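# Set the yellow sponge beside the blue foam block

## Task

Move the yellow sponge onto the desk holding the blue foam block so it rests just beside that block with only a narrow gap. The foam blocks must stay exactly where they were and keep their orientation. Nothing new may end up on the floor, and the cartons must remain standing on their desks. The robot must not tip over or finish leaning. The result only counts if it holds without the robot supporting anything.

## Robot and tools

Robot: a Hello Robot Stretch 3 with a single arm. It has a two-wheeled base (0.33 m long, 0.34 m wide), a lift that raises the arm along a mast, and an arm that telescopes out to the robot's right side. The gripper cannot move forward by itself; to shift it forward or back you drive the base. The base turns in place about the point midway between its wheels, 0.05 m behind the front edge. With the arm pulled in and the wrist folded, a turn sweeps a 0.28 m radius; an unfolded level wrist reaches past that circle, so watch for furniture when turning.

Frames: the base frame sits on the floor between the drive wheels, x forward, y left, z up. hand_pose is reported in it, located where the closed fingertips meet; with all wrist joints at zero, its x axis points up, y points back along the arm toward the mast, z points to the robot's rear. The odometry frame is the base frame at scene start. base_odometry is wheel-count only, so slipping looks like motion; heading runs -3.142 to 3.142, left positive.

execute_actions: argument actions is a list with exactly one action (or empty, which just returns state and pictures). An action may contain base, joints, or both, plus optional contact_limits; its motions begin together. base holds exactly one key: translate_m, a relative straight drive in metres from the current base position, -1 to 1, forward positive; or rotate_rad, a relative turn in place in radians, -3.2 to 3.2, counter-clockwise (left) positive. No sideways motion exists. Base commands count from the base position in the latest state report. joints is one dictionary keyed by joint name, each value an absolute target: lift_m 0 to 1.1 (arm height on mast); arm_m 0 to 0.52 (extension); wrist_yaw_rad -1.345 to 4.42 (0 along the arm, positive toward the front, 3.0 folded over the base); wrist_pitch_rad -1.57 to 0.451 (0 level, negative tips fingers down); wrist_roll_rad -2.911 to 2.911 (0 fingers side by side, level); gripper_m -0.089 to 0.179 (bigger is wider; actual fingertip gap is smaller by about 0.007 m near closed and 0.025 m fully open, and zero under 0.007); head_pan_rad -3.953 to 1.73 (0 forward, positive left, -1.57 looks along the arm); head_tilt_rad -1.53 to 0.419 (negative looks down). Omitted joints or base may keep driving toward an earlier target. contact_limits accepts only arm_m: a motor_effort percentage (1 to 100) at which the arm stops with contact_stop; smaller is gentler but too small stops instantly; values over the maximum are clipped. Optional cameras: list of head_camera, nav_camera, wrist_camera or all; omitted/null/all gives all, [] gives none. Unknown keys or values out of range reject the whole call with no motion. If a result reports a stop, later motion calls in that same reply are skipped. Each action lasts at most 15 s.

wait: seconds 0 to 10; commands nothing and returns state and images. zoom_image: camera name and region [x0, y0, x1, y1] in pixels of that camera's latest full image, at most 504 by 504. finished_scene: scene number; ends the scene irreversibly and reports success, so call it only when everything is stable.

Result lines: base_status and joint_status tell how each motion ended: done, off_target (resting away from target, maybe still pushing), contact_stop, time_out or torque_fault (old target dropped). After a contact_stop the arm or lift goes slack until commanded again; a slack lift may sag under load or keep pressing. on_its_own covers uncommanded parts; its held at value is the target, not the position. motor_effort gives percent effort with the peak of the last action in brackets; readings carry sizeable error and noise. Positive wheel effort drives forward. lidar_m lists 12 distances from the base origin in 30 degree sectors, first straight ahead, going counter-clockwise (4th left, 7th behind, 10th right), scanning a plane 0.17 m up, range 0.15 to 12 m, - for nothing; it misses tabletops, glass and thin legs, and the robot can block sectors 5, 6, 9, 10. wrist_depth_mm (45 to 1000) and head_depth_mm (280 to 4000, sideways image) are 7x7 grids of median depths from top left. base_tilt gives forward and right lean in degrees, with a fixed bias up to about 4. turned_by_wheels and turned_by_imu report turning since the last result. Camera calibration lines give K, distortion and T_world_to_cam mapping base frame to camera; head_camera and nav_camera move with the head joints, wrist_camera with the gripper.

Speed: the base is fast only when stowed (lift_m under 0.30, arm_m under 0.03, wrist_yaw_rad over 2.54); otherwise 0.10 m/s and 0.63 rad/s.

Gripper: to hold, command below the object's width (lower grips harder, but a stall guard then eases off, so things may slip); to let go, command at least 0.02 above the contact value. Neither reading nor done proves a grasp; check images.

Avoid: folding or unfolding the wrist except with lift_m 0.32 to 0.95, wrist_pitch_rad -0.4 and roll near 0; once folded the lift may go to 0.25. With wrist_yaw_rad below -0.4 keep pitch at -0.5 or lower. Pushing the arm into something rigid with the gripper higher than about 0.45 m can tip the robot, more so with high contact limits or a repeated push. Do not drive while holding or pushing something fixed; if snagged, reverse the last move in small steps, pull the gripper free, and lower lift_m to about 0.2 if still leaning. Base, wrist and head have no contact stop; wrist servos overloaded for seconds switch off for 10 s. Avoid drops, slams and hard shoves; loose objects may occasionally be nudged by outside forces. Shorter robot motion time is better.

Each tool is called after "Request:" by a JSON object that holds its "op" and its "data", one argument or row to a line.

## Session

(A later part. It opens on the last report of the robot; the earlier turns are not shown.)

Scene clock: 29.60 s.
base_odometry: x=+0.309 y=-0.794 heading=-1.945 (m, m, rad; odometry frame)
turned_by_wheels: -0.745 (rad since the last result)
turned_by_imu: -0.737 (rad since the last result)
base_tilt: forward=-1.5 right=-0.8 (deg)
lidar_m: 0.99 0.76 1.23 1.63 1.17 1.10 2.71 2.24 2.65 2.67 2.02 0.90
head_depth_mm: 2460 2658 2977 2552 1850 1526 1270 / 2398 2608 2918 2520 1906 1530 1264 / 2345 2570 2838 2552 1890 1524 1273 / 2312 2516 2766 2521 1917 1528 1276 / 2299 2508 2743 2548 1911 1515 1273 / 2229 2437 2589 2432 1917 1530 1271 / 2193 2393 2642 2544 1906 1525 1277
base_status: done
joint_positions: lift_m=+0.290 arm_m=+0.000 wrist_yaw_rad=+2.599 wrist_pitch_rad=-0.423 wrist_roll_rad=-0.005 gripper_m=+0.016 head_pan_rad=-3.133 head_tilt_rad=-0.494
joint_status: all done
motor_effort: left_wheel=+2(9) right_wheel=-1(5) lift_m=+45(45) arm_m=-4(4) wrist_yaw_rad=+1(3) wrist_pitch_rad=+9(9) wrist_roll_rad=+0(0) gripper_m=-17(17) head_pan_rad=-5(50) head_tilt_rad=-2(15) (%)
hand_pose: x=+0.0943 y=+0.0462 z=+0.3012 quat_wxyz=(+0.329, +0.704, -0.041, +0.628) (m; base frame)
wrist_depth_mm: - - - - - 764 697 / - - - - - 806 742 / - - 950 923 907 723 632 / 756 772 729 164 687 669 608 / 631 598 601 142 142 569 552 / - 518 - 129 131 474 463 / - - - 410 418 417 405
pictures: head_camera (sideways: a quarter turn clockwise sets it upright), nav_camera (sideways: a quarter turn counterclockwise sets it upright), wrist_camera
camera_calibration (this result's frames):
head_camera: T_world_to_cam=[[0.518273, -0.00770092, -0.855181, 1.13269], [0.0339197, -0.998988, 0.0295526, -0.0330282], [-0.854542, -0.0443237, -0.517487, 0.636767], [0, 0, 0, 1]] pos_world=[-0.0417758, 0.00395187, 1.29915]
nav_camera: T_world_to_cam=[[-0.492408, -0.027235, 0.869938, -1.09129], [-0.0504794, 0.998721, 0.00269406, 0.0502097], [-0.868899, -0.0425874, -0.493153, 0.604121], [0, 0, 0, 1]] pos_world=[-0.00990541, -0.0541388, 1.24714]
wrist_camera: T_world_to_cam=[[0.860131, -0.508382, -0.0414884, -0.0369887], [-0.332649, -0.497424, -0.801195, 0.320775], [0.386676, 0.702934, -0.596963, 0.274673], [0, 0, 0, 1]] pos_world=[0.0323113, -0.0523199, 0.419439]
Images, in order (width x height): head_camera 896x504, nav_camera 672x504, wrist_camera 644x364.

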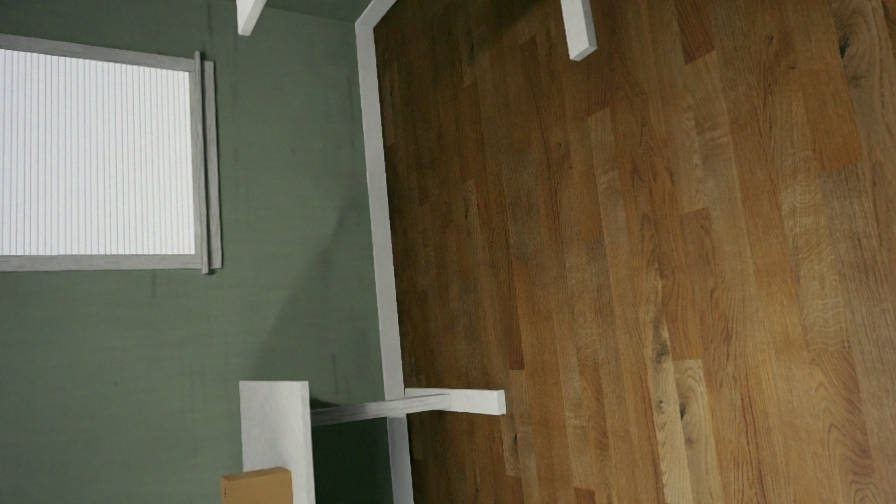

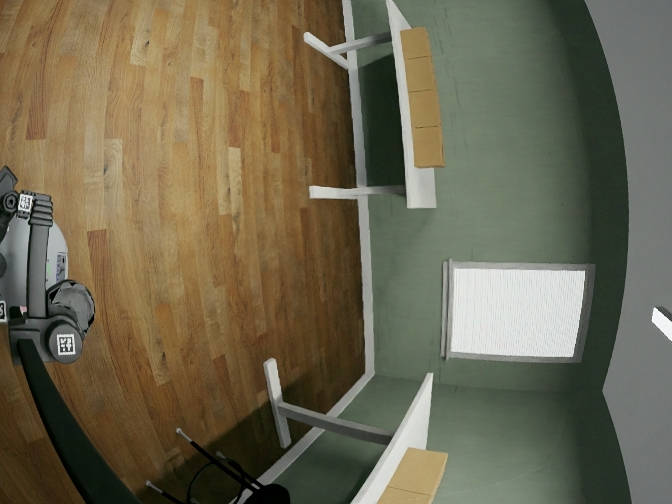

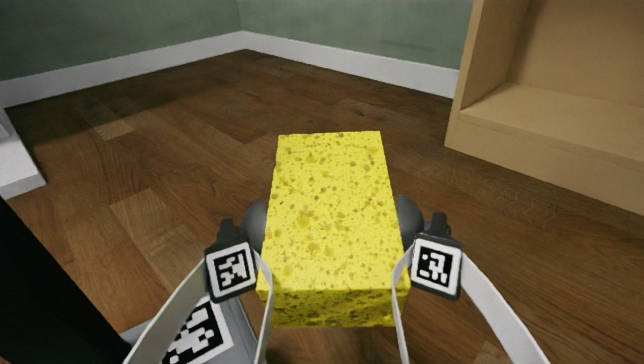

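Request:
{"op": "execute_actions", "data": {
  "actions": [
    {"base":{"translate_m":-1.0}}
  ],
  "cameras": ["nav_camera"]
}}

Request:
{"op": "execute_actions", "data": {
  "actions": [
    {"base":{"translate_m":-1.0},"joints":{"head_pan_rad":-1.5,"head_tilt_rad":-0.45}}
  ],
  "cameras": ["head_camera","nav_camera"]
}}

Scene clock: 34.67 s.
base_odometry: x=+0.674 y=+0.137 heading=-1.945 (m, m, rad; odometry frame)
turned_by_wheels: +0.000 (rad since the last result)
turned_by_imu: -0.005 (rad since the last result)
base_tilt: forward=-1.4 right=-1.0 (deg)
lidar_m: 1.86 2.02 1.06 0.78 0.96 1.63 1.75 1.32 2.04 2.94 3.02 2.31
head_depth_mm: 1569 1728 1925 2159 1924 1530 1270 / 1542 1694 1890 2111 1897 1524 1271 / 1509 1669 1846 2072 1898 1525 1280 / 1481 1632 1807 1998 1908 1524 1267 / 1465 1589 1750 1949 1901 1516 1267 / 1439 1562 1723 1906 1891 1530 1270 / 1418 1539 1665 1866 1910 1520 1267
base_status: done
joint_positions: lift_m=+0.290 arm_m=+0.000 wrist_yaw_rad=+2.599 wrist_pitch_rad=-0.422 wrist_roll_rad=-0.005 gripper_m=+0.016 head_pan_rad=-3.133 head_tilt_rad=-0.495
joint_status: not commanded
motor_effort: left_wheel=+1(8) right_wheel=-2(6) lift_m=+46(45) arm_m=-4(4) wrist_yaw_rad=+2(1) wrist_pitch_rad=+8(8) wrist_roll_rad=+0(0) gripper_m=-17(16) head_pan_rad=-5(4) head_tilt_rad=-2(2) (%)
hand_pose: x=+0.0943 y=+0.0463 z=+0.3013 quat_wxyz=(+0.329, +0.704, -0.041, +0.628) (m; base frame)
wrist_depth_mm: - - - - - - - / - - - - - - - / - - 974 932 897 877 855 / 789 758 732 164 689 674 665 / 639 610 602 142 142 562 549 / - 511 - 129 131 471 466 / - - - 414 417 410 409
pictures: nav_camera (sideways: a quarter turn counterclockwise sets it upright)
camera_calibration (this result's frames):
nav_camera: T_world_to_cam=[[-0.493113, -0.0271474, 0.869542, -1.09077], [-0.0502918, 0.998731, 0.00266051, 0.0502522], [-0.868511, -0.0424189, -0.493852, 0.605028], [0, 0, 0, 1]] pos_world=[-0.00987168, -0.0541354, 1.24713]
Images, in order (width x height): nav_camera 672x504.

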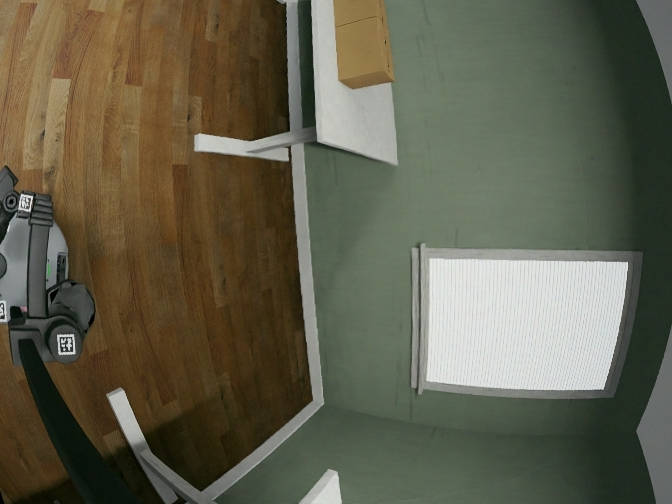

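Scene clock: 39.67 s.
base_odometry: x=+1.039 y=+1.068 heading=-1.944 (m, m, rad; odometry frame)
turned_by_wheels: +0.000 (rad since the last result)
turned_by_imu: -0.005 (rad since the last result)
base_tilt: forward=-1.4 right=-1.1 (deg)
lidar_m: 2.68 1.37 0.87 1.14 1.14 0.90 0.78 0.78 0.70 0.68 3.20 3.45
head_depth_mm: 1563 1624 1637 1207 892 774 1268 / 2034 2098 1886 1208 888 750 1056 / 2831 2981 1892 1047 886 750 1299 / 3094 3381 1311 886 881 751 1299 / 3055 3313 1900 1283 894 727 1304 / 2942 3287 3433 2712 1985 1586 1303 / 2948 3198 3367 2709 1986 1567 1310
base_status: done
joint_positions: lift_m=+0.290 arm_m=+0.000 wrist_yaw_rad=+2.599 wrist_pitch_rad=-0.422 wrist_roll_rad=-0.005 gripper_m=+0.016 head_pan_rad=-1.507 head_tilt_rad=-0.458
joint_status: all done
motor_effort: left_wheel=+1(8) right_wheel=-1(7) lift_m=+44(45) arm_m=-3(4) wrist_yaw_rad=+1(1) wrist_pitch_rad=+8(9) wrist_roll_rad=+0(0) gripper_m=-17(17) head_pan_rad=+3(48) head_tilt_rad=+3(8) (%)
hand_pose: x=+0.0943 y=+0.0463 z=+0.3013 quat_wxyz=(+0.329, +0.704, -0.041, +0.628) (m; base frame)
wrist_depth_mm: 869 - - - - - - / 918 - - - - - - / 926 - 955 906 898 877 835 / 785 769 733 164 696 670 663 / 631 608 602 142 142 555 541 / - 517 - 129 131 478 464 / - - - 410 418 414 407
pictures: head_camera (sideways: a quarter turn clockwise sets it upright), nav_camera (sideways: a quarter turn counterclockwise sets it upright)
camera_calibration (this result's frames):
head_camera: T_world_to_cam=[[-0.0187343, 0.486721, -0.873357, 1.15967], [0.995559, 0.089681, 0.0286235, -0.037686], [0.0922551, -0.868942, -0.48624, 0.590334], [0, 0, 0, 1]] pos_world=[0.00478281, -0.0480874, 1.30092]
nav_camera: T_world_to_cam=[[0.0521669, -0.458464, 0.88718, -1.1171], [-0.994461, -0.105027, 0.00420082, 0.0540062], [0.0912519, -0.882485, -0.461403, 0.556952], [0, 0, 0, 1]] pos_world=[0.0611599, -0.0149773, 1.24782]
Images, in order (width x height): head_camera 896x504, nav_camera 672x504.

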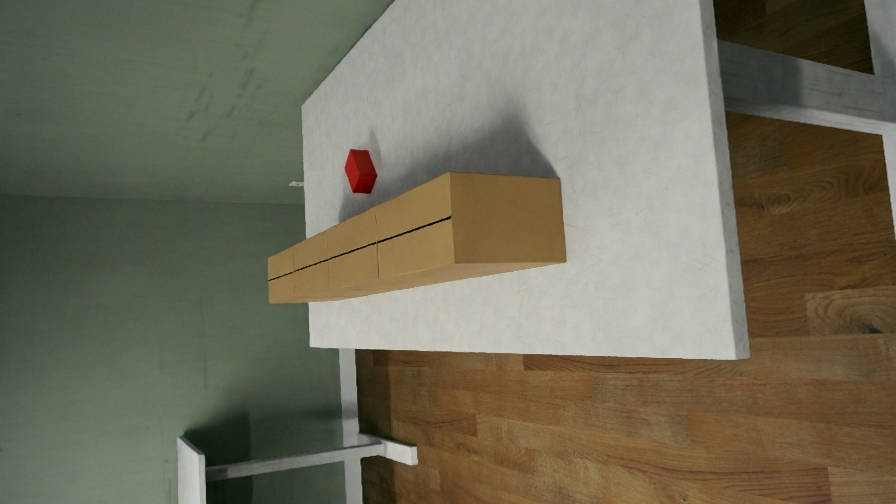

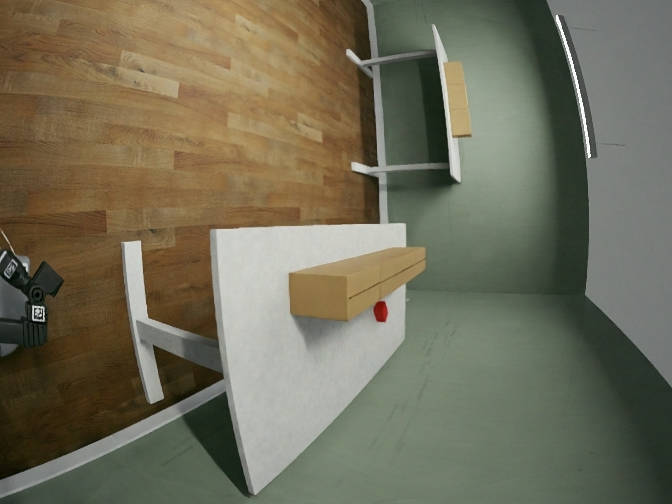

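Request:
{"op": "execute_actions", "data": {
  "actions": [
    {"base":{"rotate_rad":1.55},"joints":{"head_pan_rad":-0.9,"head_tilt_rad":-0.35}}
  ],
  "cameras": ["nav_camera"]
}}

Request:
{"op": "execute_actions", "data": {
  "actions": [
    {"base":{"translate_m":0.5},"joints":{"head_pan_rad":-1.2}}
  ],
  "cameras": ["head_camera","nav_camera"]
}}

Scene clock: 42.00 s.
base_odometry: x=+1.039 y=+1.068 heading=-0.395 (m, m, rad; odometry frame)
turned_by_wheels: +1.550 (rad since the last result)
turned_by_imu: +1.525 (rad since the last result)
base_tilt: forward=-1.5 right=-0.8 (deg)
lidar_m: 1.14 1.14 0.91 0.78 0.78 0.72 0.68 3.23 3.46 2.68 1.70 0.87
head_depth_mm: 2441 2631 2785 2983 2279 1730 1388 / 2558 2747 2749 3102 2280 1729 1396 / 2646 2823 1360 1691 2147 1728 1387 / 2283 2463 1121 914 1989 1723 1402 / 1905 2019 968 913 720 1671 1406 / 1634 1704 1648 908 718 1734 1396 / 1395 1477 1493 910 894 1016 1115
base_status: done
joint_positions: lift_m=+0.290 arm_m=+0.000 wrist_yaw_rad=+2.599 wrist_pitch_rad=-0.422 wrist_roll_rad=-0.005 gripper_m=+0.016 head_pan_rad=-0.907 head_tilt_rad=-0.359
joint_status: all done
motor_effort: left_wheel=-3(12) right_wheel=+2(7) lift_m=+45(44) arm_m=-4(4) wrist_yaw_rad=+2(1) wrist_pitch_rad=+8(8) wrist_roll_rad=+0(0) gripper_m=-17(17) head_pan_rad=+3(44) head_tilt_rad=+3(10) (%)
hand_pose: x=+0.0943 y=+0.0463 z=+0.3013 quat_wxyz=(+0.329, +0.704, -0.041, +0.628) (m; base frame)
wrist_depth_mm: 605 722 867 - - 956 799 / 621 749 930 - - - 850 / 665 769 902 939 886 871 835 / 693 755 729 164 695 682 666 / 635 605 602 142 142 556 551 / - 509 - 129 131 476 467 / - - - 413 415 412 410
pictures: nav_camera (sideways: a quarter turn counterclockwise sets it upright)
camera_calibration (this result's frames):
nav_camera: T_world_to_cam=[[0.246736, -0.278098, 0.928323, -1.17197], [-0.76157, -0.648029, 0.00828479, 0.0472679], [0.599276, -0.709027, -0.371683, 0.4371], [0, 0, 0, 1]] pos_world=[0.0632201, 0.0146253, 1.25004]
Images, in order (width x height): nav_camera 672x504.

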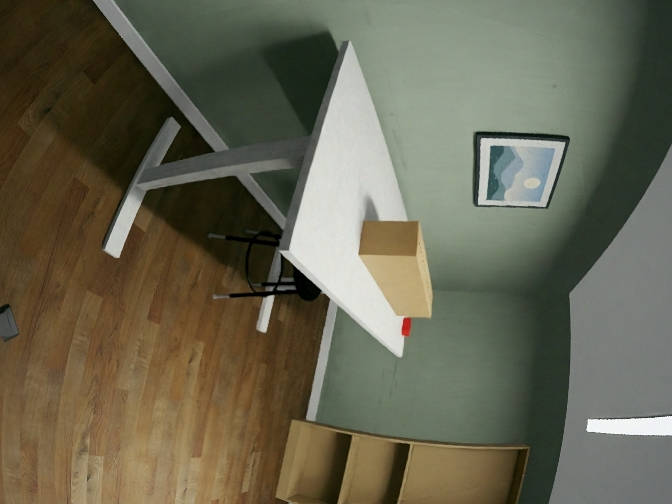

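Scene clock: 45.40 s.
base_odometry: x=+1.501 y=+0.876 heading=-0.395 (m, m, rad; odometry frame)
turned_by_wheels: +0.000 (rad since the last result)
turned_by_imu: +0.002 (rad since the last result)
base_tilt: forward=-1.4 right=-0.9 (deg)
lidar_m: 0.66 0.66 0.76 0.92 0.92 1.05 1.18 3.67 2.94 2.64 0.48 0.77
head_depth_mm: 2351 2507 2667 2785 622 473 414 / 2359 2541 2650 912 623 472 415 / 2410 2568 840 722 622 472 1286 / 2443 2626 1507 751 623 472 1290 / 2302 2404 1716 911 623 472 662 / 1655 1722 1593 913 623 472 609 / 1296 1338 1353 908 622 471 1353
base_status: done
joint_positions: lift_m=+0.290 arm_m=+0.000 wrist_yaw_rad=+2.599 wrist_pitch_rad=-0.422 wrist_roll_rad=-0.005 gripper_m=+0.016 head_pan_rad=-1.193 head_tilt_rad=-0.359
joint_status: all done
motor_effort: left_wheel=-4(11) right_wheel=+2(7) lift_m=+45(45) arm_m=-3(3) wrist_yaw_rad=+1(1) wrist_pitch_rad=+8(9) wrist_roll_rad=+0(0) gripper_m=-18(17) head_pan_rad=-6(32) head_tilt_rad=+3(3) (%)
hand_pose: x=+0.0943 y=+0.0463 z=+0.3013 quat_wxyz=(+0.329, +0.704, -0.041, +0.628) (m; base frame)
wrist_depth_mm: 723 839 953 810 643 537 464 / 744 880 - 888 688 587 489 / 784 908 990 875 757 619 522 / 743 759 737 163 693 632 545 / 648 611 602 142 142 557 540 / - 513 - 129 131 485 466 / - - - 408 415 412 407
pictures: head_camera (sideways: a quarter turn clockwise sets it upright), nav_camera (sideways: a quarter turn counterclockwise sets it upright)
camera_calibration (this result's frames):
head_camera: T_world_to_cam=[[-0.135561, 0.374618, -0.917216, 1.21759], [0.918056, 0.395605, 0.0258918, -0.0336604], [0.372554, -0.838545, -0.397549, 0.473216], [0, 0, 0, 1]] pos_world=[0.0196613, -0.0460032, 1.30579]
nav_camera: T_world_to_cam=[[0.158162, -0.336257, 0.928394, -1.17152], [-0.913492, -0.406773, 0.00829268, 0.0481843], [0.374857, -0.849392, -0.371504, 0.438237], [0, 0, 0, 1]] pos_world=[0.0650294, -0.00209781, 1.25004]
Images, in order (width x height): head_camera 896x504, nav_camera 672x504.

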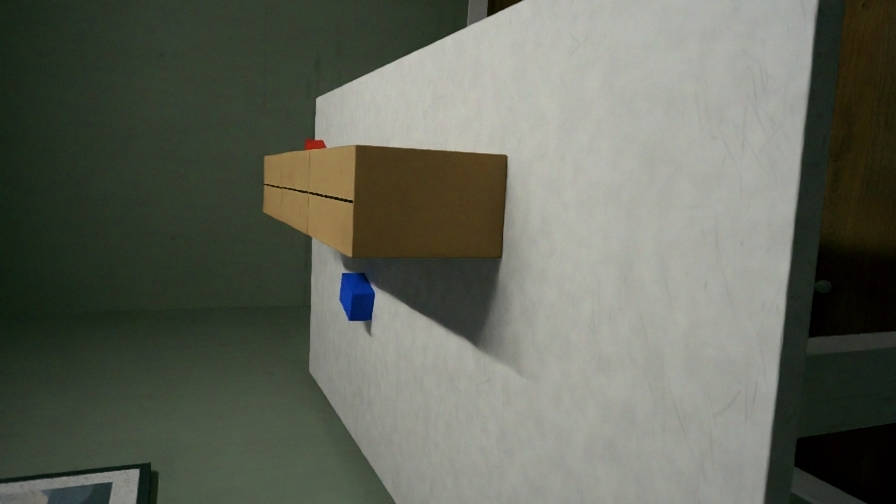

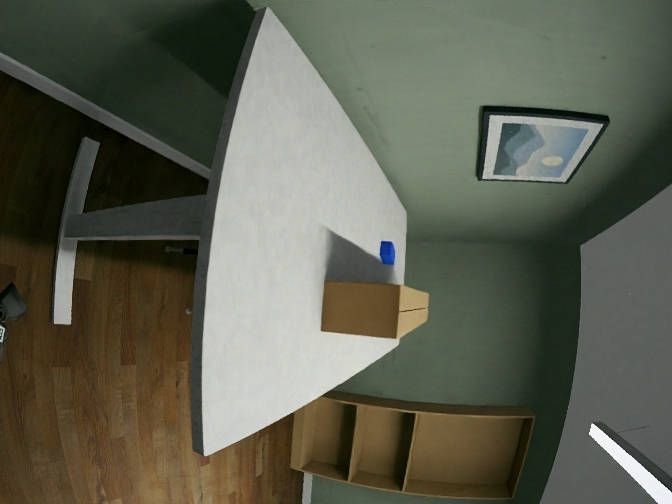

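Request:
{"op": "zoom_image", "data": {
  "camera": "head_camera",
  "region": [260, 120, 460, 340]
}}

Region (260, 120, 460, 340) of head_camera's 896x504 image, scaled by 2.291, with more detail than that image has; it fills the left 458 columns of this view, and the rest is white.

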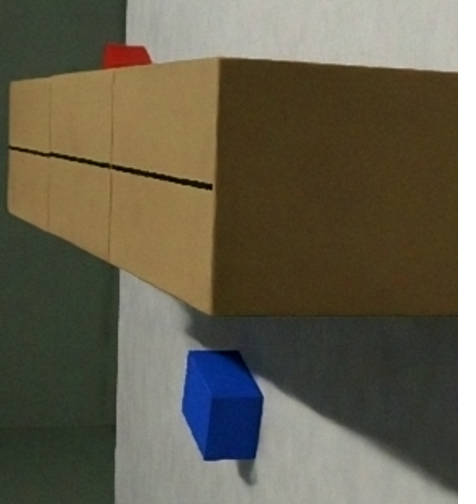

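Request:
{"op": "execute_actions", "data": {
  "actions": [
    {"base":{"translate_m":-0.47}}
  ],
  "cameras": []
}}

Request:
{"op": "execute_actions", "data": {
  "actions": [
    {"base":{"rotate_rad":1.88},"joints":{"head_pan_rad":-3.0,"head_tilt_rad":-0.6}}
  ],
  "cameras": ["head_camera","nav_camera"]
}}

Scene clock: 49.97 s.
base_odometry: x=+1.067 y=+1.056 heading=-0.395 (m, m, rad; odometry frame)
turned_by_wheels: +0.000 (rad since the last result)
turned_by_imu: -0.003 (rad since the last result)
base_tilt: forward=-1.3 right=-1.0 (deg)
lidar_m: 1.11 1.11 0.92 0.79 0.79 0.90 0.71 3.63 3.48 2.68 1.68 0.85
head_depth_mm: 2392 2503 2708 2887 2288 1725 1390 / 2456 2657 2849 2950 2295 1734 1397 / 2538 2700 2873 3059 2272 1732 1390 / 2566 2711 2916 3105 2280 1738 1403 / 2572 2763 1530 2927 2227 1712 1391 / 2592 2763 1244 976 1945 1716 1394 / 2208 2278 979 905 652 1733 1407
base_status: done
joint_positions: lift_m=+0.290 arm_m=+0.000 wrist_yaw_rad=+2.599 wrist_pitch_rad=-0.422 wrist_roll_rad=-0.005 gripper_m=+0.016 head_pan_rad=-1.193 head_tilt_rad=-0.359
joint_status: not commanded
motor_effort: left_wheel=-3(16) right_wheel=+2(3) lift_m=+45(44) arm_m=-4(3) wrist_yaw_rad=+1(0) wrist_pitch_rad=+8(8) wrist_roll_rad=+0(0) gripper_m=-18(17) head_pan_rad=-4(6) head_tilt_rad=+3(3) (%)
hand_pose: x=+0.0943 y=+0.0463 z=+0.3013 quat_wxyz=(+0.329, +0.704, -0.041, +0.628) (m; base frame)
wrist_depth_mm: 611 720 885 - - 938 784 / 639 755 944 - - 976 829 / 668 802 937 945 902 849 818 / 697 763 733 163 694 687 667 / 643 605 601 142 142 561 548 / - 510 - 129 131 474 468 / - - - 414 414 415 408
pictures: none
No camera images: the call's "cameras" was empty. Leave "cameras" out to get every camera's image.

Scene clock: 52.33 s.
base_odometry: x=+1.067 y=+1.056 heading=+1.485 (m, m, rad; odometry frame)
turned_by_wheels: +1.880 (rad since the last result)
turned_by_imu: +1.849 (rad since the last result)
base_tilt: forward=-1.3 right=-0.9 (deg)
lidar_m: 0.79 0.82 0.71 1.91 3.80 2.86 2.67 0.85 0.84 1.11 1.09 0.81
head_depth_mm: 2430 2660 2715 2162 1711 1416 1209 / 2482 2749 2924 2177 1720 1421 1208 / 2532 2765 2954 2169 1725 1418 1210 / 2592 1676 2995 2172 1721 1419 1209 / 2536 1189 1528 2020 1721 1415 1215 / 2190 1002 798 1884 1726 1425 1210 / 1861 870 795 658 1723 1419 1203
base_status: done
joint_positions: lift_m=+0.290 arm_m=+0.000 wrist_yaw_rad=+2.599 wrist_pitch_rad=-0.422 wrist_roll_rad=-0.005 gripper_m=+0.016 head_pan_rad=-2.993 head_tilt_rad=-0.593
joint_status: all done
motor_effort: left_wheel=-3(12) right_wheel=+2(8) lift_m=+44(46) arm_m=-3(4) wrist_yaw_rad=+1(2) wrist_pitch_rad=+9(8) wrist_roll_rad=+0(0) gripper_m=-16(17) head_pan_rad=-5(50) head_tilt_rad=-3(17) (%)
hand_pose: x=+0.0943 y=+0.0463 z=+0.3013 quat_wxyz=(+0.329, +0.704, -0.041, +0.628) (m; base frame)
wrist_depth_mm: - - - - 962 716 583 / - - - - 992 765 616 / - 974 961 824 895 798 634 / 787 761 742 164 688 671 634 / 635 610 598 142 142 559 550 / - 512 - 129 131 470 468 / - - - 409 417 415 405
pictures: head_camera (sideways: a quarter turn clockwise sets it upright), nav_camera (sideways: a quarter turn counterclockwise sets it upright)
camera_calibration (this result's frames):
head_camera: T_world_to_cam=[[0.595606, 0.0767508, -0.799602, 1.05975], [0.169753, -0.98497, 0.0319013, -0.0369106], [-0.785136, -0.154735, -0.599682, 0.743281], [0, 0, 0, 1]] pos_world=[-0.0413511, -0.00268088, 1.29429]
nav_camera: T_world_to_cam=[[-0.566697, -0.107978, 0.81682, -1.02158], [-0.189194, 0.981939, -0.00145518, 0.0564578], [-0.80191, -0.155363, -0.57689, 0.71266], [0, 0, 0, 1]] pos_world=[0.0032471, -0.0550246, 1.24565]
Images, in order (width x height): head_camera 896x504, nav_camera 672x504.

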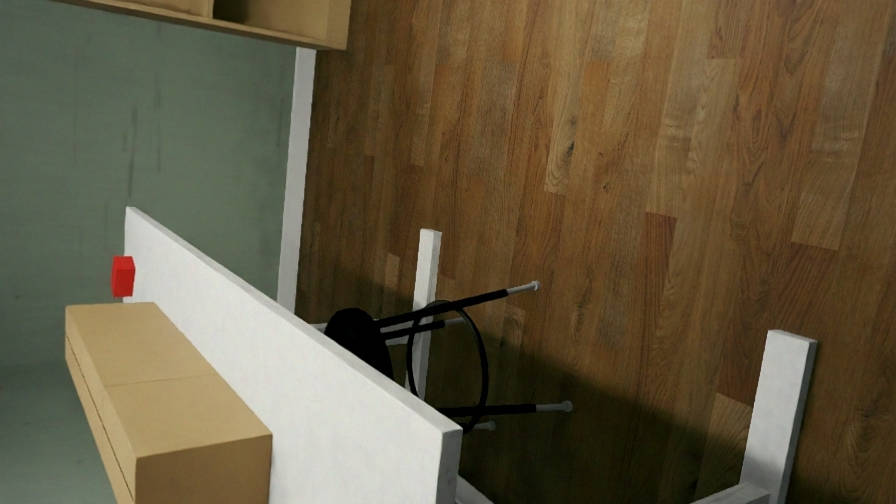

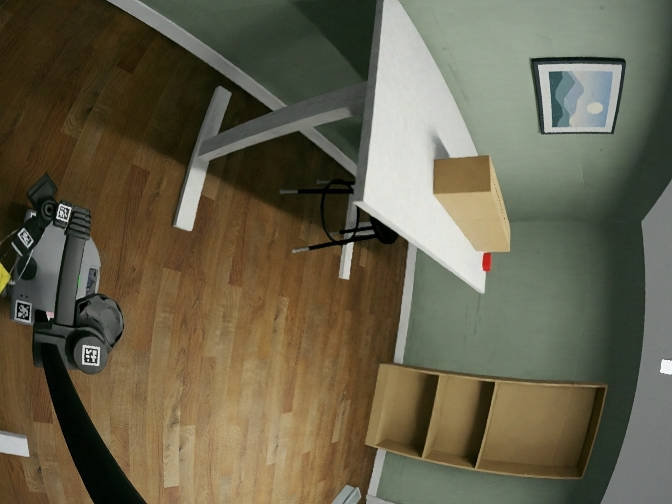

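Request:
{"op": "execute_actions", "data": {
  "actions": [
    {"base":{"rotate_rad":-0.03}}
  ],
  "cameras": []
}}

Request:
{"op": "execute_actions", "data": {
  "actions": [
    {"base":{"translate_m":-1.0},"joints":{"head_pan_rad":-2.3,"head_tilt_rad":-0.9}}
  ],
  "cameras": ["head_camera","nav_camera"]
}}

Scene clock: 53.13 s.
base_odometry: x=+1.067 y=+1.056 heading=+1.455 (m, m, rad; odometry frame)
turned_by_wheels: -0.030 (rad since the last result)
turned_by_imu: -0.030 (rad since the last result)
base_tilt: forward=-1.4 right=-0.9 (deg)
lidar_m: 0.79 0.82 0.71 1.92 3.76 2.85 2.67 1.39 0.84 1.11 1.13 0.82
head_depth_mm: 2415 2583 2717 2150 1704 1417 1206 / 2485 2741 2923 2177 1708 1416 1208 / 2530 2773 2973 2181 1725 1416 1212 / 2550 2833 2954 2179 1719 1419 1206 / 2563 1262 2643 2083 1712 1425 1213 / 2289 1071 840 1955 1688 1419 1206 / 1969 877 799 657 1723 1412 1210
base_status: done
joint_positions: lift_m=+0.290 arm_m=+0.000 wrist_yaw_rad=+2.599 wrist_pitch_rad=-0.422 wrist_roll_rad=-0.005 gripper_m=+0.016 head_pan_rad=-2.993 head_tilt_rad=-0.593
joint_status: not commanded
motor_effort: left_wheel=+1(7) right_wheel=-1(3) lift_m=+45(45) arm_m=-4(3) wrist_yaw_rad=+1(1) wrist_pitch_rad=+9(9) wrist_roll_rad=+0(0) gripper_m=-17(17) head_pan_rad=-5(4) head_tilt_rad=-3(2) (%)
hand_pose: x=+0.0943 y=+0.0463 z=+0.3013 quat_wxyz=(+0.329, +0.704, -0.041, +0.628) (m; base frame)
wrist_depth_mm: - - - - 915 708 576 / - - - - 984 745 606 / - 997 953 826 878 791 629 / 804 741 750 164 692 680 632 / 628 612 589 142 143 558 551 / - 515 - 129 131 473 470 / - - - 410 416 419 407
pictures: none
No camera images: the call's "cameras" was empty. Leave "cameras" out to get every camera's image.

Scene clock: 58.13 s.
base_odometry: x=+0.952 y=+0.063 heading=+1.455 (m, m, rad; odometry frame)
turned_by_wheels: +0.000 (rad since the last result)
turned_by_imu: -0.005 (rad since the last result)
base_tilt: forward=-1.5 right=-0.8 (deg)
lidar_m: 1.78 1.45 2.30 3.22 2.81 1.96 1.69 1.05 0.54 0.70 0.73 1.57
head_depth_mm: 733 617 1850 1586 1386 1228 1129 / 667 581 1812 1558 1383 1227 1137 / 600 582 1355 1551 1390 1225 - / 545 583 508 980 1362 1232 - / 499 553 484 924 1374 1233 1136 / 460 523 486 921 1367 1235 1111 / 425 481 486 424 1393 1238 1109
base_status: done
joint_positions: lift_m=+0.290 arm_m=+0.000 wrist_yaw_rad=+2.599 wrist_pitch_rad=-0.422 wrist_roll_rad=-0.005 gripper_m=+0.016 head_pan_rad=-2.307 head_tilt_rad=-0.889
joint_status: all done
motor_effort: left_wheel=+1(10) right_wheel=-2(7) lift_m=+45(45) arm_m=-3(3) wrist_yaw_rad=+2(1) wrist_pitch_rad=+8(9) wrist_roll_rad=+0(0) gripper_m=-17(18) head_pan_rad=+3(48) head_tilt_rad=-4(19) (%)
hand_pose: x=+0.0943 y=+0.0463 z=+0.3014 quat_wxyz=(+0.329, +0.704, -0.041, +0.628) (m; base frame)
wrist_depth_mm: - - - - - - - / - - - - - - - / - - 955 929 911 874 821 / 781 769 739 164 693 683 657 / 636 608 590 142 142 564 544 / - 513 - 129 131 478 469 / - - - 411 416 415 406
pictures: head_camera (sideways: a quarter turn clockwise sets it upright), nav_camera (sideways: a quarter turn counterclockwise sets it upright)
camera_calibration (this result's frames):
head_camera: T_world_to_cam=[[0.551198, 0.590127, -0.589857, 0.786687], [0.748463, -0.662146, 0.0369605, -0.0470139], [-0.36876, -0.461859, -0.806662, 1.00993], [0, 0, 0, 1]] pos_world=[-0.0260095, -0.0289291, 1.28044]
nav_camera: T_world_to_cam=[[-0.513117, -0.600464, 0.613314, -0.756683], [-0.76697, 0.641539, -0.0135724, 0.0757546], [-0.385315, -0.477358, -0.789722, 0.986938], [0, 0, 0, 1]] pos_world=[0.0501172, -0.0318377, 1.24452]
Images, in order (width x height): head_camera 896x504, nav_camera 672x504.

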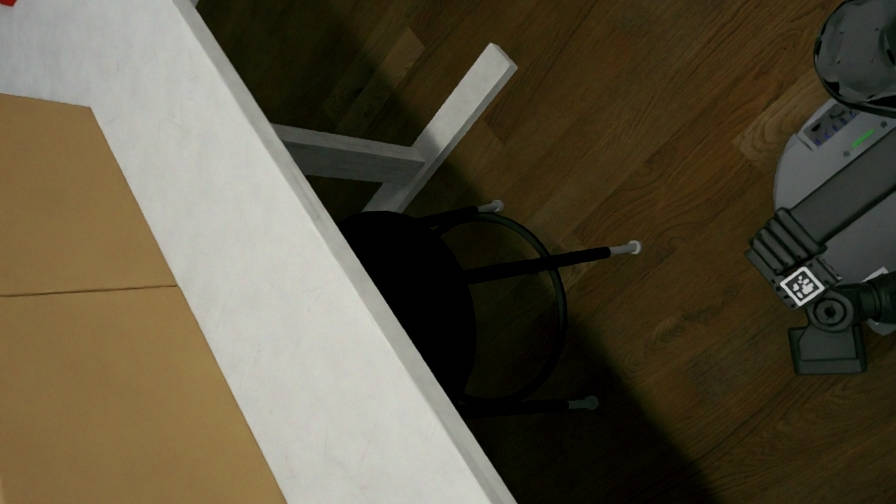

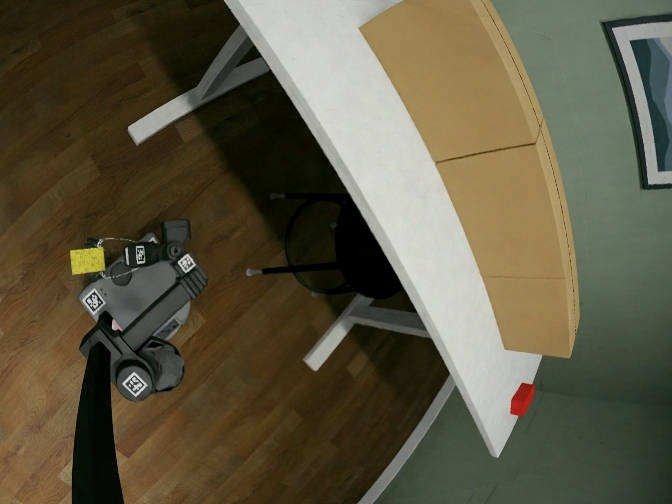

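Request:
{"op": "execute_actions", "data": {
  "actions": [
    {"base":{"rotate_rad":0.07},"joints":{"wrist_yaw_rad":1.65,"lift_m":0.35}}
  ],
  "cameras": ["head_camera"]
}}

Request:
{"op": "execute_actions", "data": {
  "actions": [
    {"base":{"translate_m":-0.77},"joints":{"lift_m":1.08,"head_pan_rad":-1.4,"head_tilt_rad":-0.6}}
  ]
}}

Scene clock: 59.73 s.
base_odometry: x=+0.952 y=+0.063 heading=+1.525 (m, m, rad; odometry frame)
turned_by_wheels: +0.070 (rad since the last result)
turned_by_imu: +0.069 (rad since the last result)
base_tilt: forward=-1.3 right=-0.9 (deg)
lidar_m: 1.78 1.45 2.30 3.21 2.66 1.96 1.68 0.83 0.54 1.12 0.73 1.69
head_depth_mm: 680 579 1839 1589 1380 1229 1143 / 610 580 1361 1548 1381 1225 1133 / 557 581 521 1525 1393 1224 - / 512 567 493 955 1337 1249 - / 473 538 485 923 1361 1236 - / 441 504 486 441 1362 1234 1109 / 413 467 487 424 1399 1231 1108
base_status: done
joint_positions: lift_m=+0.350 arm_m=+0.000 wrist_yaw_rad=+1.652 wrist_pitch_rad=-0.422 wrist_roll_rad=-0.005 gripper_m=+0.016 head_pan_rad=-2.307 head_tilt_rad=-0.889
joint_status: all done
motor_effort: left_wheel=-3(9) right_wheel=+1(4) lift_m=+44(45) arm_m=-3(4) wrist_yaw_rad=-2(3) wrist_pitch_rad=+8(8) wrist_roll_rad=+1(0) gripper_m=-17(17) head_pan_rad=+3(3) head_tilt_rad=-3(4) (%)
hand_pose: x=+0.2018 y=-0.1273 z=+0.3614 quat_wxyz=(+0.579, +0.608, -0.358, +0.409) (m; base frame)
wrist_depth_mm: - - - - - - - / - - - - - - - / - - - - - - 965 / 886 863 842 164 800 780 766 / 713 691 680 141 142 645 629 / 591 584 537 129 131 545 529 / 515 502 493 473 476 463 437
pictures: head_camera (sideways: a quarter turn clockwise sets it upright)
camera_calibration (this result's frames):
head_camera: T_world_to_cam=[[0.551179, 0.59032, -0.589681, 0.786458], [0.748576, -0.662018, 0.0369631, -0.047018], [-0.36856, -0.461794, -0.80679, 1.0101], [0, 0, 0, 1]] pos_world=[-0.0260013, -0.0289313, 1.28043]
Images, in order (width x height): head_camera 896x504.

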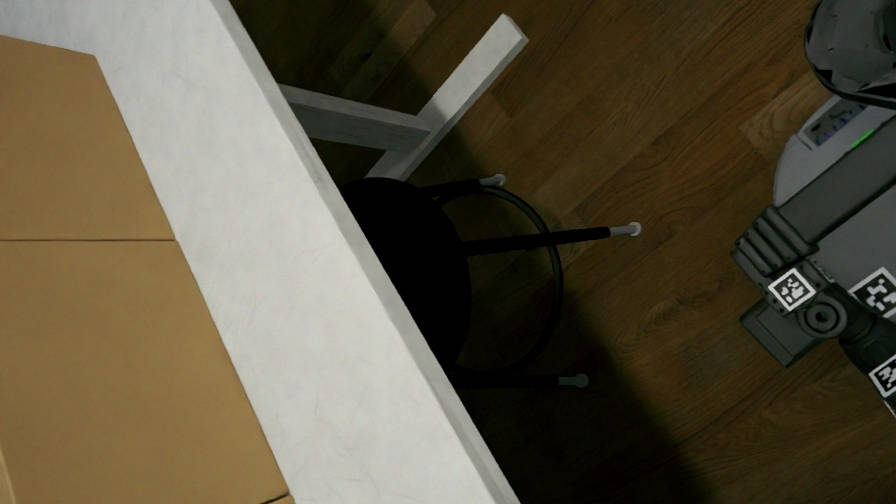

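Scene clock: 68.67 s.
base_odometry: x=+0.916 y=-0.706 heading=+1.525 (m, m, rad; odometry frame)
turned_by_wheels: +0.000 (rad since the last result)
turned_by_imu: -0.004 (rad since the last result)
base_tilt: forward=-1.4 right=-0.9 (deg)
lidar_m: 2.17 2.18 3.44 3.23 1.43 0.95 1.21 1.28 1.11 0.57 0.57 0.57
head_depth_mm: 863 944 - - - 847 1197 / 887 969 767 568 - - 1141 / 907 992 769 568 - - 1174 / 933 1003 697 568 - - 1175 / 955 1018 466 - - - 1179 / 984 1050 454 - - - 1174 / 1009 1078 - - - - 1154
base_status: done
joint_positions: lift_m=+1.080 arm_m=+0.000 wrist_yaw_rad=+1.652 wrist_pitch_rad=-0.422 wrist_roll_rad=-0.005 gripper_m=+0.016 head_pan_rad=-1.407 head_tilt_rad=-0.606
joint_status: all done
motor_effort: left_wheel=-2(10) right_wheel=+2(3) lift_m=+44(48) arm_m=-3(3) wrist_yaw_rad=-2(3) wrist_pitch_rad=+8(8) wrist_roll_rad=+0(0) gripper_m=-17(18) head_pan_rad=+4(47) head_tilt_rad=+2(18) (%)
hand_pose: x=+0.2018 y=-0.1273 z=+1.0914 quat_wxyz=(+0.579, +0.608, -0.358, +0.409) (m; base frame)
wrist_depth_mm: - - - - - 694 427 / - - - - 938 652 408 / - - - - - 529 407 / - - - 165 - 416 384 / - - - 142 142 354 339 / - - - 129 130 299 286 / - - - - - - 250
pictures: head_camera (sideways: a quarter turn clockwise sets it upright), nav_camera (sideways: a quarter turn counterclockwise sets it upright), wrist_camera
camera_calibration (this result's frames):
head_camera: T_world_to_cam=[[-0.0874233, 0.604537, -0.791765, 1.0537], [0.982359, 0.184214, 0.0321847, -0.0422359], [0.165311, -0.774984, -0.609977, 0.750875], [0, 0, 0, 1]] pos_world=[0.00948121, -0.0473041, 1.29366]
nav_camera: T_world_to_cam=[[0.118246, -0.575381, 0.809293, -1.01594], [-0.97897, -0.203994, -0.00199578, 0.0619792], [0.166239, -0.792037, -0.587402, 0.72043], [0, 0, 0, 1]] pos_world=[0.0610427, -0.00130178, 1.2455]
wrist_camera: T_world_to_cam=[[0.0898917, -0.995088, -0.0414748, -0.0914108], [-0.597272, -0.0205371, -0.801776, 1.01807], [0.796986, 0.0968447, -0.596184, 0.666013], [0, 0, 0, 1]] pos_world=[0.0854805, -0.134553, 1.20954]
Images, in order (width x height): head_camera 896x504, nav_camera 672x504, wrist_camera 644x364.

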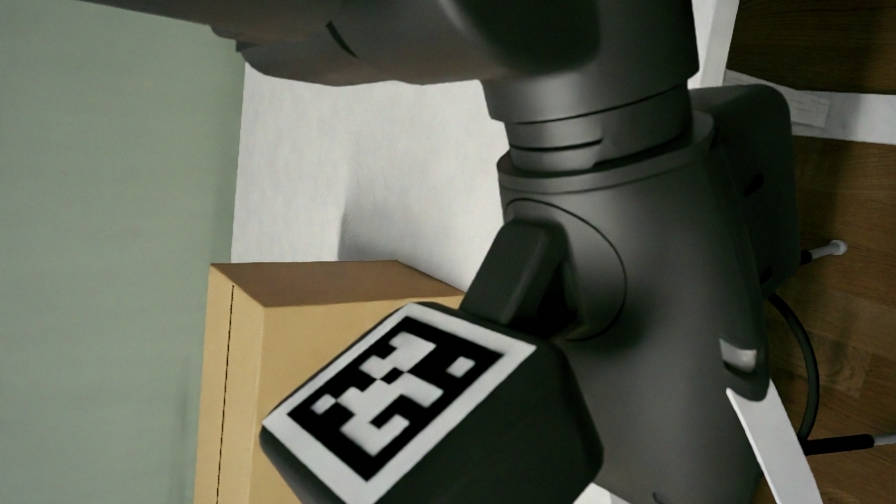

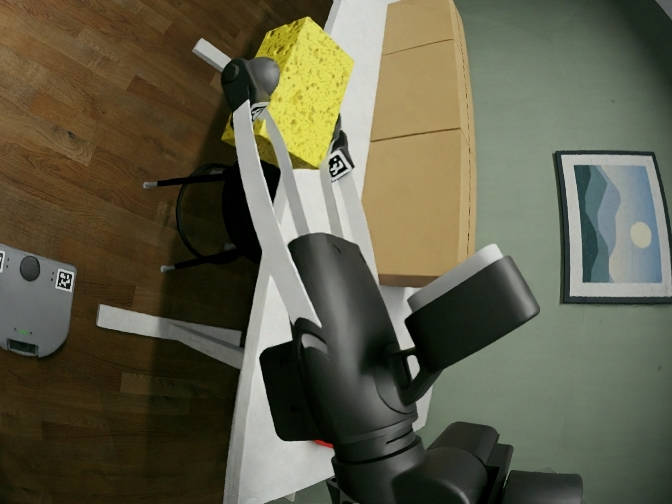

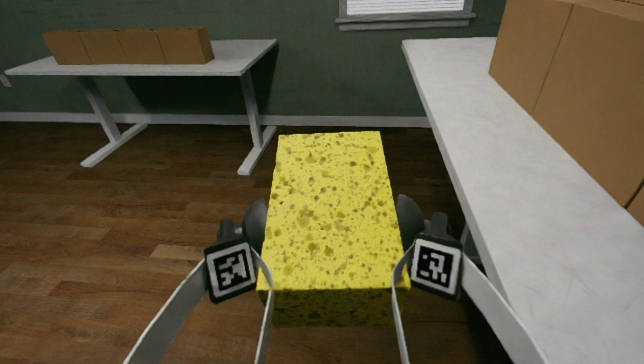

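Request:
{"op": "execute_actions", "data": {
  "actions": [
    {"joints":{"wrist_yaw_rad":0.0,"wrist_pitch_rad":-0.55}}
  ],
  "cameras": ["wrist_camera"]
}}

Request:
{"op": "execute_actions", "data": {
  "actions": [
    {"joints":{"arm_m":0.5}}
  ],
  "cameras": ["wrist_camera","head_camera"]
}}

Request:
{"op": "execute_actions", "data": {
  "actions": [
    {"joints":{"wrist_yaw_rad":1.1}}
  ],
  "cameras": ["wrist_camera","head_camera"]
}}

Scene clock: 70.63 s.
base_odometry: x=+0.916 y=-0.706 heading=+1.525 (m, m, rad; odometry frame)
turned_by_wheels: +0.000 (rad since the last result)
turned_by_imu: +0.000 (rad since the last result)
base_tilt: forward=-1.3 right=-1.0 (deg)
lidar_m: 2.18 2.18 3.44 3.21 1.44 0.95 1.21 1.28 1.11 0.57 0.57 0.57
head_depth_mm: 863 941 - - - - 1191 / 887 975 767 378 437 986 1136 / 910 992 771 589 451 1308 1202 / 934 1007 698 569 452 1053 1181 / 958 1017 468 522 451 1314 1183 / 984 1042 477 530 452 841 1177 / 1011 1079 491 547 453 882 1171
base_status: not commanded
joint_positions: lift_m=+1.080 arm_m=+0.000 wrist_yaw_rad=+0.002 wrist_pitch_rad=-0.563 wrist_roll_rad=-0.005 gripper_m=+0.016 head_pan_rad=-1.407 head_tilt_rad=-0.606
joint_status: all done
motor_effort: left_wheel=-2(2) right_wheel=+2(1) lift_m=+46(45) arm_m=-4(3) wrist_yaw_rad=-3(2) wrist_pitch_rad=+5(8) wrist_roll_rad=+0(0) gripper_m=-17(17) head_pan_rad=+4(4) head_tilt_rad=+2(2) (%)
hand_pose: x=-0.0211 y=-0.3492 z=+1.0612 quat_wxyz=(+0.681, +0.198, -0.677, -0.196) (m; base frame)
wrist_depth_mm: 220 265 763 715 753 762 764 / 209 265 557 541 520 852 869 / 238 266 431 426 416 919 951 / 276 285 358 164 280 328 - / 310 306 309 142 142 282 - / 276 275 255 129 131 255 257 / 244 242 236 228 228 228 224
pictures: wrist_camera
camera_calibration (this result's frames):
wrist_camera: T_world_to_cam=[[-0.999092, -0.00492998, -0.0423112, 0.0301964], [0.0265991, 0.70363, -0.710069, 1.02491], [0.033272, -0.710549, -0.70286, 0.662331], [0, 0, 0, 1]] pos_world=[-0.0191298, -0.250388, 1.19456]
Images, in order (width x height): wrist_camera 644x364.

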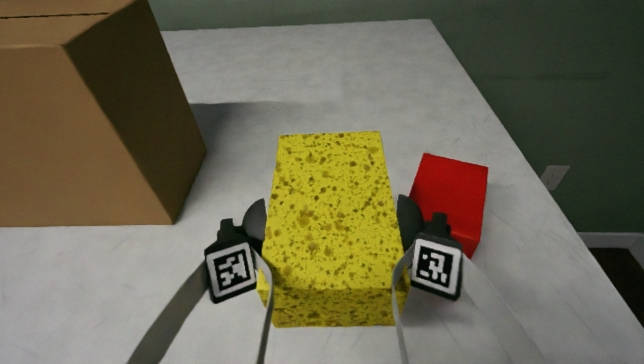

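Scene clock: 75.50 s.
base_odometry: x=+0.916 y=-0.706 heading=+1.525 (m, m, rad; odometry frame)
turned_by_wheels: +0.000 (rad since the last result)
turned_by_imu: -0.001 (rad since the last result)
base_tilt: forward=-1.4 right=-0.9 (deg)
lidar_m: 2.17 2.19 3.46 3.20 1.43 0.95 1.21 1.28 1.11 0.57 0.57 0.57
head_depth_mm: - 947 765 567 450 392 1192 / 880 963 767 566 450 403 1139 / 907 994 766 568 451 1317 1201 / 931 1011 696 568 452 1053 1183 / 953 1016 467 523 452 1304 1173 / 980 1050 475 531 452 842 1176 / 1009 1079 491 546 453 878 1183
base_status: not commanded
joint_positions: lift_m=+1.080 arm_m=+0.500 wrist_yaw_rad=+0.000 wrist_pitch_rad=-0.564 wrist_roll_rad=-0.005 gripper_m=+0.016 head_pan_rad=-1.407 head_tilt_rad=-0.606
joint_status: all done
motor_effort: left_wheel=-3(2) right_wheel=+1(1) lift_m=+45(45) arm_m=+3(5) wrist_yaw_rad=+0(3) wrist_pitch_rad=+5(5) wrist_roll_rad=+0(0) gripper_m=-18(17) head_pan_rad=+3(3) head_tilt_rad=+2(2) (%)
hand_pose: x=-0.0215 y=-0.8483 z=+1.0610 quat_wxyz=(+0.681, +0.197, -0.677, -0.196) (m; base frame)
wrist_depth_mm: 331 325 321 314 310 308 305 / 373 369 362 352 350 342 337 / 425 416 407 386 396 388 385 / 374 370 359 164 342 334 440 / 319 311 308 142 142 288 488 / 275 269 254 129 131 253 248 / 242 240 235 226 228 225 222
pictures: head_camera (sideways: a quarter turn clockwise sets it upright), wrist_camera
camera_calibration (this result's frames):
head_camera: T_world_to_cam=[[-0.0874827, 0.604297, -0.791942, 1.05393], [0.982328, 0.18438, 0.0321784, -0.0422276], [0.165464, -0.775132, -0.609748, 0.750576], [0, 0, 0, 1]] pos_world=[0.00948917, -0.0473059, 1.29367]
wrist_camera: T_world_to_cam=[[-0.999099, -0.00320407, -0.0423138, 0.0288506], [0.0277846, 0.704288, -0.709371, 1.37581], [0.032074, -0.709907, -0.703564, 0.308823], [0, 0, 0, 1]] pos_world=[-0.0193069, -0.749636, 1.19446]
Images, in order (width x height): head_camera 896x504, wrist_camera 644x364.

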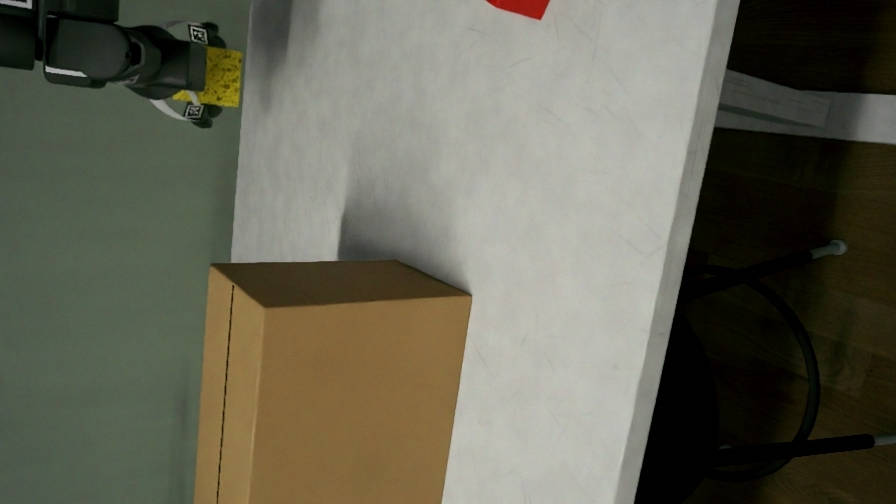

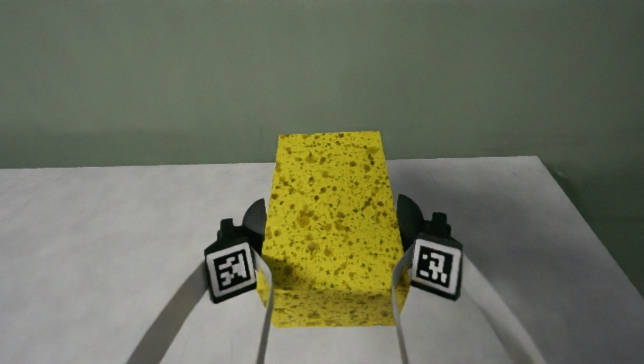

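Scene clock: 77.07 s.
base_odometry: x=+0.916 y=-0.706 heading=+1.525 (m, m, rad; odometry frame)
turned_by_wheels: +0.000 (rad since the last result)
turned_by_imu: +0.000 (rad since the last result)
base_tilt: forward=-1.4 right=-0.8 (deg)
lidar_m: 2.17 2.18 3.43 3.20 1.43 0.95 1.22 1.28 1.11 0.57 0.57 0.57
head_depth_mm: - 962 766 567 450 392 1202 / 874 991 767 566 451 403 1142 / 900 973 769 568 451 1305 1202 / 932 991 685 569 451 1055 1172 / 956 1018 467 521 452 1316 1173 / 981 1041 475 531 452 841 1175 / 1007 1078 490 545 452 883 1174
base_status: not commanded
joint_positions: lift_m=+1.080 arm_m=+0.500 wrist_yaw_rad=+1.098 wrist_pitch_rad=-0.564 wrist_roll_rad=-0.005 gripper_m=+0.016 head_pan_rad=-1.407 head_tilt_rad=-0.606
joint_status: all done
motor_effort: left_wheel=-3(3) right_wheel=+2(2) lift_m=+46(45) arm_m=+3(3) wrist_yaw_rad=+2(2) wrist_pitch_rad=+5(5) wrist_roll_rad=+0(0) gripper_m=-17(18) head_pan_rad=+3(3) head_tilt_rad=+2(2) (%)
hand_pose: x=+0.1599 y=-0.7375 z=+1.0610 quat_wxyz=(+0.683, +0.522, -0.475, +0.188) (m; base frame)
wrist_depth_mm: 408 793 743 714 573 408 325 / 346 573 550 541 529 439 339 / 309 445 439 423 408 414 355 / 276 367 302 163 339 334 339 / 246 310 296 142 142 287 284 / 223 273 253 129 131 252 249 / 203 240 235 224 225 225 222
pictures: head_camera (sideways: a quarter turn clockwise sets it upright), wrist_camera
camera_calibration (this result's frames):
head_camera: T_world_to_cam=[[-0.0874827, 0.604297, -0.791942, 1.05393], [0.982328, 0.18438, 0.0321784, -0.0422276], [0.165463, -0.775132, -0.609748, 0.750576], [0, 0, 0, 1]] pos_world=[0.00948916, -0.0473059, 1.29367]
wrist_camera: T_world_to_cam=[[-0.452489, -0.890766, -0.0423103, -0.531576], [-0.61423, 0.345709, -0.709371, 1.13095], [0.64651, -0.294994, -0.703564, 0.589401], [0, 0, 0, 1]] pos_world=[0.0730784, -0.69062, 1.19446]
Images, in order (width x height): head_camera 896x504, wrist_camera 644x364.

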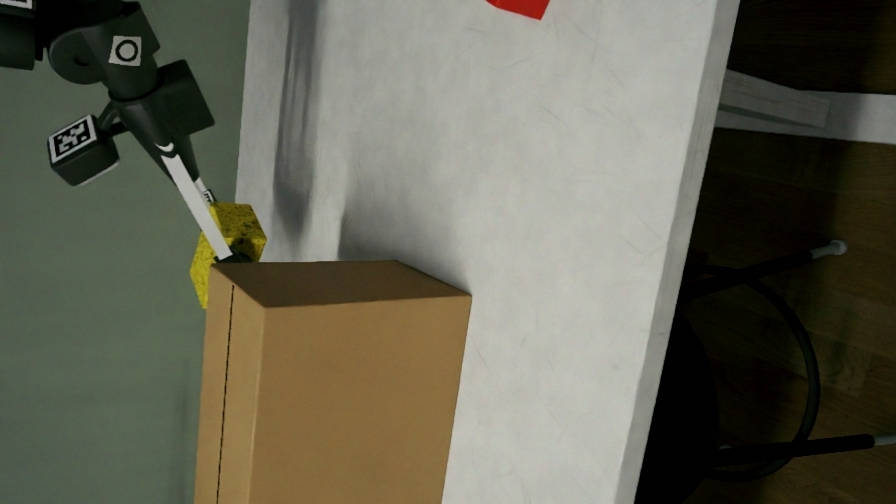

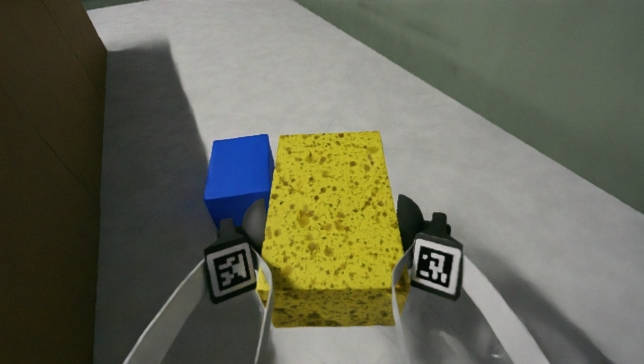

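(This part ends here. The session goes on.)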